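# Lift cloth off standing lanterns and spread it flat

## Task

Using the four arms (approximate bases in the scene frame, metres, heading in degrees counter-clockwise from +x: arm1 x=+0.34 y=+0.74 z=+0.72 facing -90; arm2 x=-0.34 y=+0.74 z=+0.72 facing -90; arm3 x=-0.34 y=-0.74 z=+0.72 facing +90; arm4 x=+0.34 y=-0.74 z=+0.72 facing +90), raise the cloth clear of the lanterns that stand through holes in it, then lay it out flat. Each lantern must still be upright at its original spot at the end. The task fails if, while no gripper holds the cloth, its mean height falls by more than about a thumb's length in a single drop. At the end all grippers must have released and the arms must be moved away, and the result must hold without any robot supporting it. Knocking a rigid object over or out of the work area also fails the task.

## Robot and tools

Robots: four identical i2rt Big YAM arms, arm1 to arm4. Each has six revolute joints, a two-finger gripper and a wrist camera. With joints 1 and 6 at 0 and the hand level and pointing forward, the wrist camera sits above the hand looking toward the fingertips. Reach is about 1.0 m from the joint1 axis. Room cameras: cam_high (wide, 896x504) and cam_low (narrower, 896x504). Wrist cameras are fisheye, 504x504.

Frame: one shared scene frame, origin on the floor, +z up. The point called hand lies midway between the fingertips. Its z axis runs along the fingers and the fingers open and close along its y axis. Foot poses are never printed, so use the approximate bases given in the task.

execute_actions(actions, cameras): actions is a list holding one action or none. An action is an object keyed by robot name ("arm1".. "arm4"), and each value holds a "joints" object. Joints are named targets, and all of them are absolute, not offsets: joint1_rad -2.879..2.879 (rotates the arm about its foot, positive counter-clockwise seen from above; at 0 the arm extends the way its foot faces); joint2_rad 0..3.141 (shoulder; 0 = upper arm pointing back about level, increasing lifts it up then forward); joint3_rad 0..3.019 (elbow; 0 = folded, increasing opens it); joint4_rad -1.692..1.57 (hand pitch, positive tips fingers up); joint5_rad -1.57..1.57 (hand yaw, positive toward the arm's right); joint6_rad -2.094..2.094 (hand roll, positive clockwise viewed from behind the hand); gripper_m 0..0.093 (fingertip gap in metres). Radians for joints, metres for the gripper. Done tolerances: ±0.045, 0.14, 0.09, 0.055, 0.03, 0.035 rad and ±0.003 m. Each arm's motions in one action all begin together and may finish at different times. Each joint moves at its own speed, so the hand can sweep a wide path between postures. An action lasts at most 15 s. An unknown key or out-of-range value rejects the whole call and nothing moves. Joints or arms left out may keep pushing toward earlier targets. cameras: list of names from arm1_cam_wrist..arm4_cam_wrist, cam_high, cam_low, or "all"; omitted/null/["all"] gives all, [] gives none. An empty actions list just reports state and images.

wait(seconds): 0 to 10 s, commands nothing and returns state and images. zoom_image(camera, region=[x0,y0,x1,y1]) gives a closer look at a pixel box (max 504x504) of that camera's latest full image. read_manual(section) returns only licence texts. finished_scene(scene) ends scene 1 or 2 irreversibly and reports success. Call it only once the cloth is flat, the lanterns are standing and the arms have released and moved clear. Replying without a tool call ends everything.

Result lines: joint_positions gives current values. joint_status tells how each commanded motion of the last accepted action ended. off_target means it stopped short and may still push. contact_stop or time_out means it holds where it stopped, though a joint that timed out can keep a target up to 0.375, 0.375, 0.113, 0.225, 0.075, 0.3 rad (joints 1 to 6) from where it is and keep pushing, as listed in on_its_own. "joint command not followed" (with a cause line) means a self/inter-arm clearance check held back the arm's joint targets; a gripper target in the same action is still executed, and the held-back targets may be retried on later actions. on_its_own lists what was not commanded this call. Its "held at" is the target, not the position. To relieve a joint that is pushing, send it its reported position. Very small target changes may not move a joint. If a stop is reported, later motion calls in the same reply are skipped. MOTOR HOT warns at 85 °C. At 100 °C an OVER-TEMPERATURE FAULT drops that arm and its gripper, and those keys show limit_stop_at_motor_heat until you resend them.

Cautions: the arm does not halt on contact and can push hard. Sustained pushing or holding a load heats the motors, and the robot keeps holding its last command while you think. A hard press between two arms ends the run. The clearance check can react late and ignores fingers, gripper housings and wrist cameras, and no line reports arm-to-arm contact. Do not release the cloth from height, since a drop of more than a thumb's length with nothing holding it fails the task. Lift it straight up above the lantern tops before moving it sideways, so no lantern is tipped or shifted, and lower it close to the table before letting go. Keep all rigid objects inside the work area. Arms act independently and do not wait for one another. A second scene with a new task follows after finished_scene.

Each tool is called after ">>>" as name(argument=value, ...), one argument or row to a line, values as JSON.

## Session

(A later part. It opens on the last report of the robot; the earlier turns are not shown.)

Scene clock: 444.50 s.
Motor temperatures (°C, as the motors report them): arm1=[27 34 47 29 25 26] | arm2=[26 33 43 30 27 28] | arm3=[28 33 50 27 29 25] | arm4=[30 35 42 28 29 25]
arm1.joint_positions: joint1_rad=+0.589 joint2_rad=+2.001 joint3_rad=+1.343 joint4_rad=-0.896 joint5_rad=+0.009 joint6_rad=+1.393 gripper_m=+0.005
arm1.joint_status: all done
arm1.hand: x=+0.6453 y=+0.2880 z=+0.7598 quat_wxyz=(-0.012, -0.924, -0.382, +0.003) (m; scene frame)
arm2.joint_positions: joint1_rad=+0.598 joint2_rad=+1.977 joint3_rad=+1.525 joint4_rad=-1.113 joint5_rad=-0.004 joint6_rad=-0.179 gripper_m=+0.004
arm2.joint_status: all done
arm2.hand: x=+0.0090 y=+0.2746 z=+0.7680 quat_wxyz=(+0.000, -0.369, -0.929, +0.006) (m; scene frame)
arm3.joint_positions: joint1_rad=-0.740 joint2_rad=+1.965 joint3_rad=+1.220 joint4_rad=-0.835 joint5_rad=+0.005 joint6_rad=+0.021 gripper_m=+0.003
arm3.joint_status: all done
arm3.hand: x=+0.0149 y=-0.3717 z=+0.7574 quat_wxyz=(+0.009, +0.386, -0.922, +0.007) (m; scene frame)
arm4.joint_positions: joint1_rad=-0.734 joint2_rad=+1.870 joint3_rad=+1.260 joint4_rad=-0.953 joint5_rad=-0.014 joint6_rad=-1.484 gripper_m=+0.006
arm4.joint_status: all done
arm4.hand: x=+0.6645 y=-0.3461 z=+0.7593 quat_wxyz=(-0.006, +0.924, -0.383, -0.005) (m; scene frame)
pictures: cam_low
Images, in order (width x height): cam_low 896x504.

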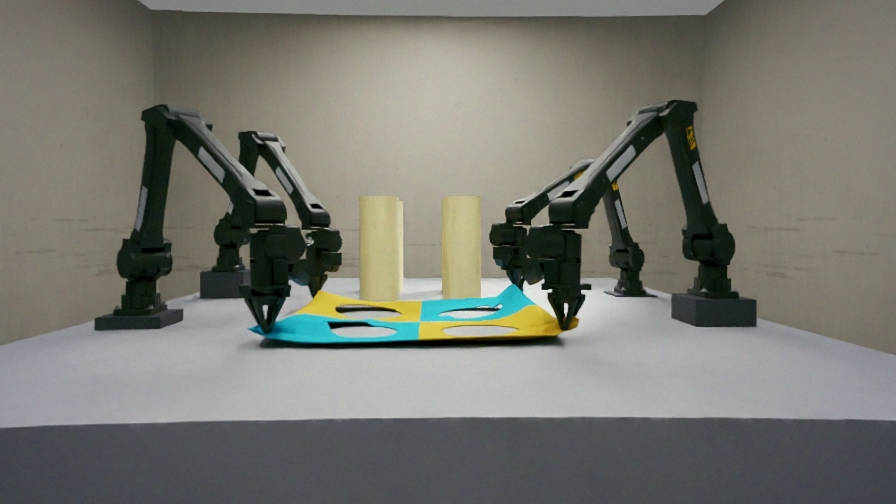

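>>> execute_actions(
  actions=[
    {"arm1":{"joints":{"gripper_m":0.093}},"arm2":{"joints":{"gripper_m":0.093}},"arm3":{"joints":{"gripper_m":0.093}},"arm4":{"joints":{"gripper_m":0.093}}},
  ],
)

Scene clock: 449.67 s.
Motor temperatures (°C, as the motors report them): arm1=[27 34 47 29 25 26] | arm2=[26 33 43 30 27 28] | arm3=[28 34 48 27 29 25] | arm4=[30 35 42 28 30 25]
arm1.joint_positions: joint1_rad=+0.612 joint2_rad=+2.001 joint3_rad=+1.343 joint4_rad=-0.896 joint5_rad=+0.002 joint6_rad=+1.393 gripper_m=+0.093
arm1.joint_status: all done
arm1.hand: x=+0.6566 y=+0.2960 z=+0.7598 quat_wxyz=(-0.012, -0.920, -0.392, +0.000) (m; scene frame)
arm2.joint_positions: joint1_rad=+0.594 joint2_rad=+1.977 joint3_rad=+1.525 joint4_rad=-1.120 joint5_rad=-0.002 joint6_rad=-0.179 gripper_m=+0.093
arm2.joint_status: all done
arm2.hand: x=+0.0057 y=+0.2742 z=+0.7680 quat_wxyz=(+0.003, -0.372, -0.928, +0.005) (m; scene frame)
arm3.joint_positions: joint1_rad=-0.737 joint2_rad=+1.965 joint3_rad=+1.220 joint4_rad=-0.835 joint5_rad=+0.004 joint6_rad=+0.020 gripper_m=+0.093
arm3.joint_status: all done
arm3.hand: x=+0.0138 y=-0.3706 z=+0.7574 quat_wxyz=(+0.009, +0.388, -0.922, +0.007) (m; scene frame)
arm4.joint_positions: joint1_rad=-0.755 joint2_rad=+1.870 joint3_rad=+1.260 joint4_rad=-0.951 joint5_rad=-0.003 joint6_rad=-1.485 gripper_m=+0.093
arm4.joint_status: all done
arm4.hand: x=+0.6741 y=-0.3539 z=+0.7593 quat_wxyz=(-0.005, +0.920, -0.392, +0.000) (m; scene frame)
pictures: arm1_cam_wrist, arm2_cam_wrist, arm3_cam_wrist, arm4_cam_wrist, cam_high, cam_low
Images, in order (width x height): arm1_cam_wrist 504x504, arm2_cam_wrist 504x504, arm3_cam_wrist 504x504, arm4_cam_wrist 504x504, cam_high 896x504, cam_low 896x504.

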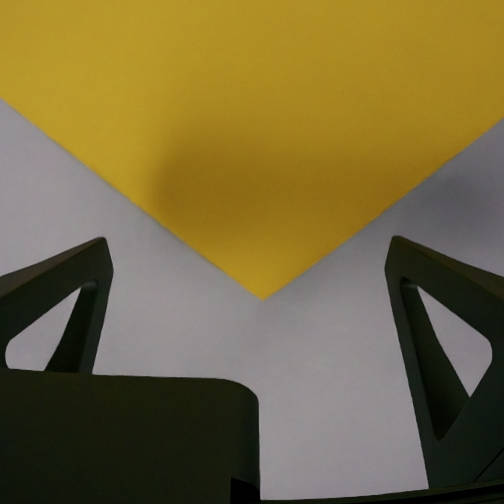

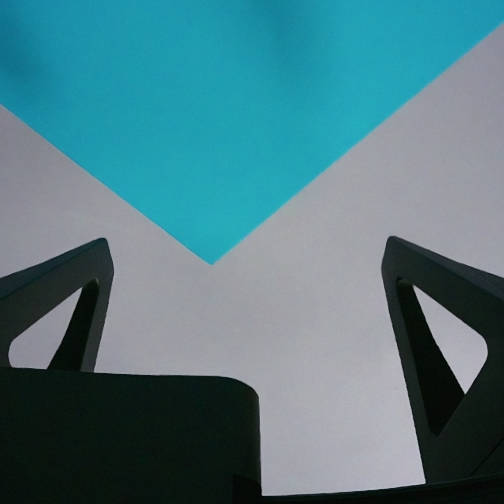

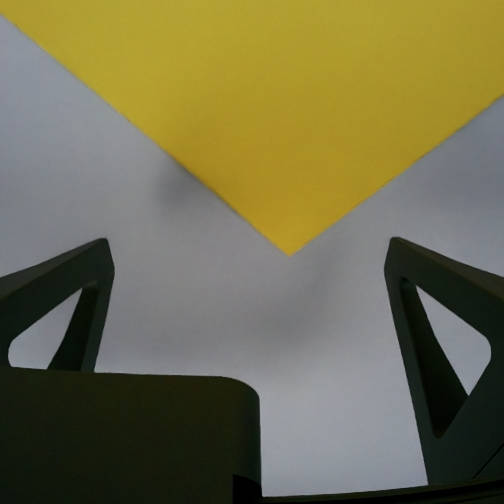

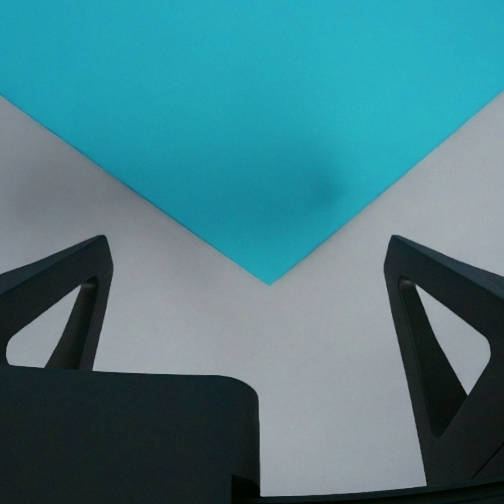

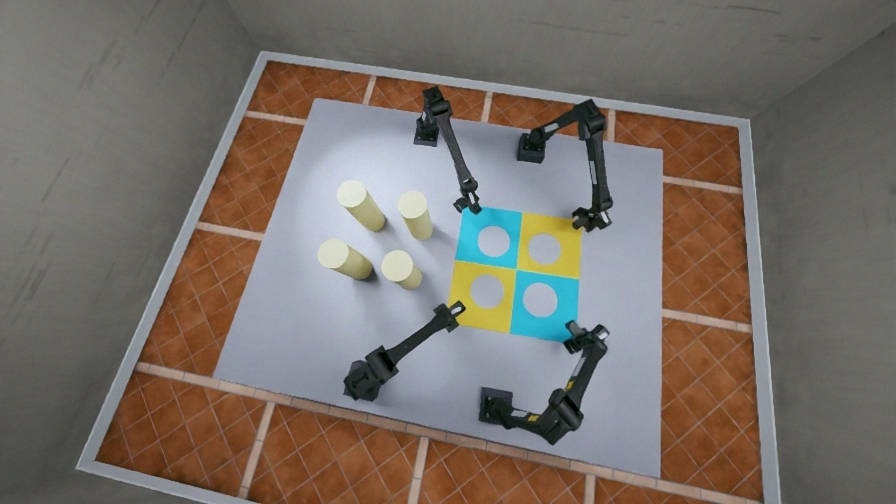

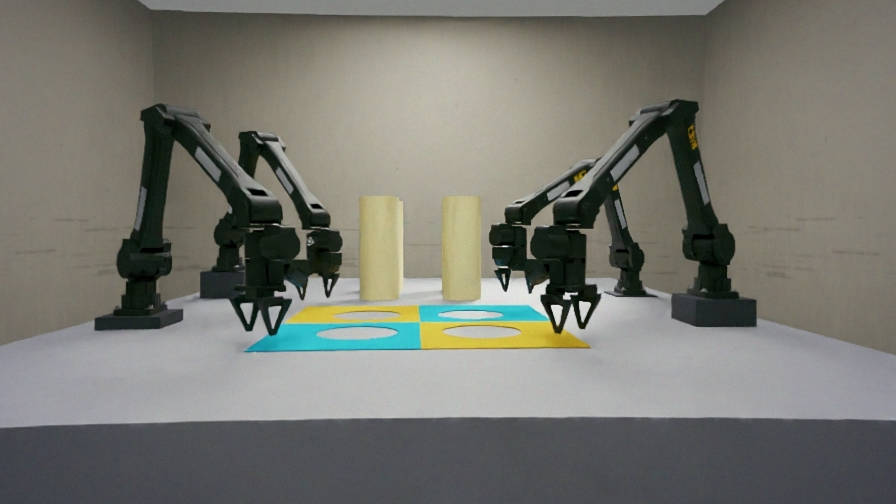

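>>> execute_actions(
  actions=[
    {"arm1":{"joints":{"joint2_rad":0.9,"joint4_rad":-1.3}},"arm2":{"joints":{"joint2_rad":0.9,"joint4_rad":-1.4}},"arm3":{"joints":{"joint2_rad":0.9,"joint4_rad":-1.3}},"arm4":{"joints":{"joint2_rad":0.9,"joint4_rad":-1.3}}},
  ],
  cameras=["cam_high","cam_low"],
)

Scene clock: 456.93 s.
Motor temperatures (°C, as the motors report them): arm1=[27 35 46 29 25 26] | arm2=[26 33 42 30 27 28] | arm3=[28 34 47 27 29 25] | arm4=[30 35 41 28 29 25]
arm1.joint_positions: joint1_rad=+0.612 joint2_rad=+0.889 joint3_rad=+1.353 joint4_rad=-1.290 joint5_rad=+0.002 joint6_rad=+1.393 gripper_m=+0.093
arm1.joint_status: all done
arm1.hand: x=+0.5362 y=+0.4638 z=+1.2486 quat_wxyz=(-0.357, -0.856, -0.365, -0.080) (m; scene frame)
arm2.joint_positions: joint1_rad=+0.594 joint2_rad=+0.889 joint3_rad=+1.539 joint4_rad=-1.390 joint5_rad=-0.002 joint6_rad=-0.178 gripper_m=+0.093
arm2.joint_status: all done
arm2.hand: x=-0.1399 y=+0.4856 z=+1.2617 quat_wxyz=(-0.340, -0.337, -0.850, +0.219) (m; scene frame)
arm3.joint_positions: joint1_rad=-0.737 joint2_rad=+0.891 joint3_rad=+1.220 joint4_rad=-1.288 joint5_rad=+0.004 joint6_rad=+0.020 gripper_m=+0.093
arm3.joint_status: all done
arm3.hand: x=-0.0983 y=-0.4889 z=+1.2004 quat_wxyz=(-0.270, +0.370, -0.881, -0.117) (m; scene frame)
arm4.joint_positions: joint1_rad=-0.755 joint2_rad=+0.891 joint3_rad=+1.260 joint4_rad=-1.289 joint5_rad=-0.003 joint6_rad=-1.486 gripper_m=+0.093
arm4.joint_status: all done
arm4.hand: x=+0.5604 y=-0.4832 z=+1.1616 quat_wxyz=(-0.305, +0.872, -0.371, +0.099) (m; scene frame)
pictures: cam_high, cam_low
Images, in order (width x height): cam_high 896x504, cam_low 896x504.

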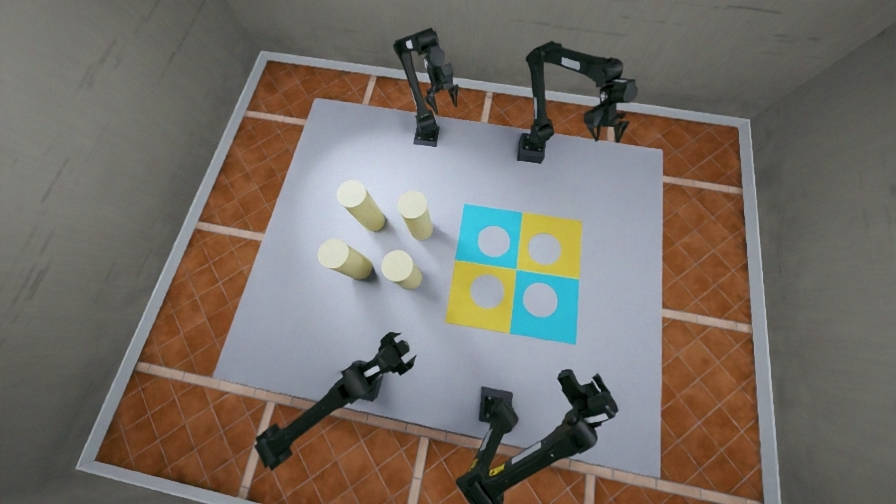

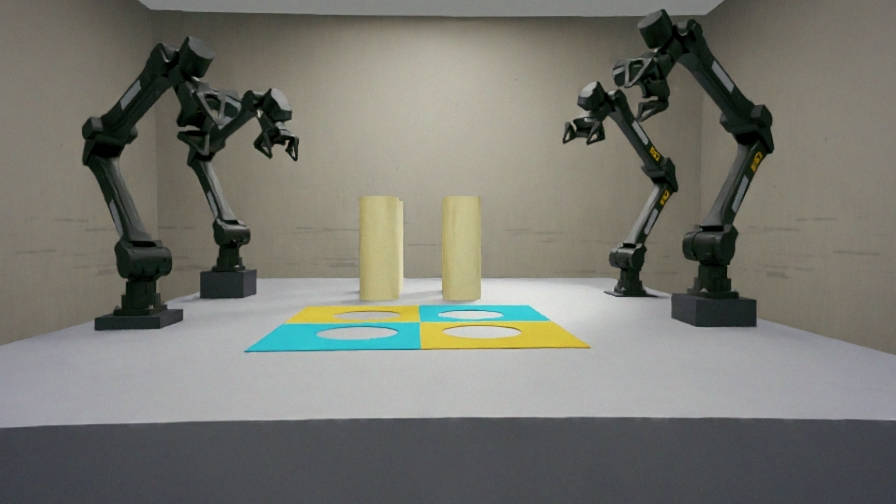

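>>> finished_scene(
  scene=1,
)

The scene is finished: the task was done.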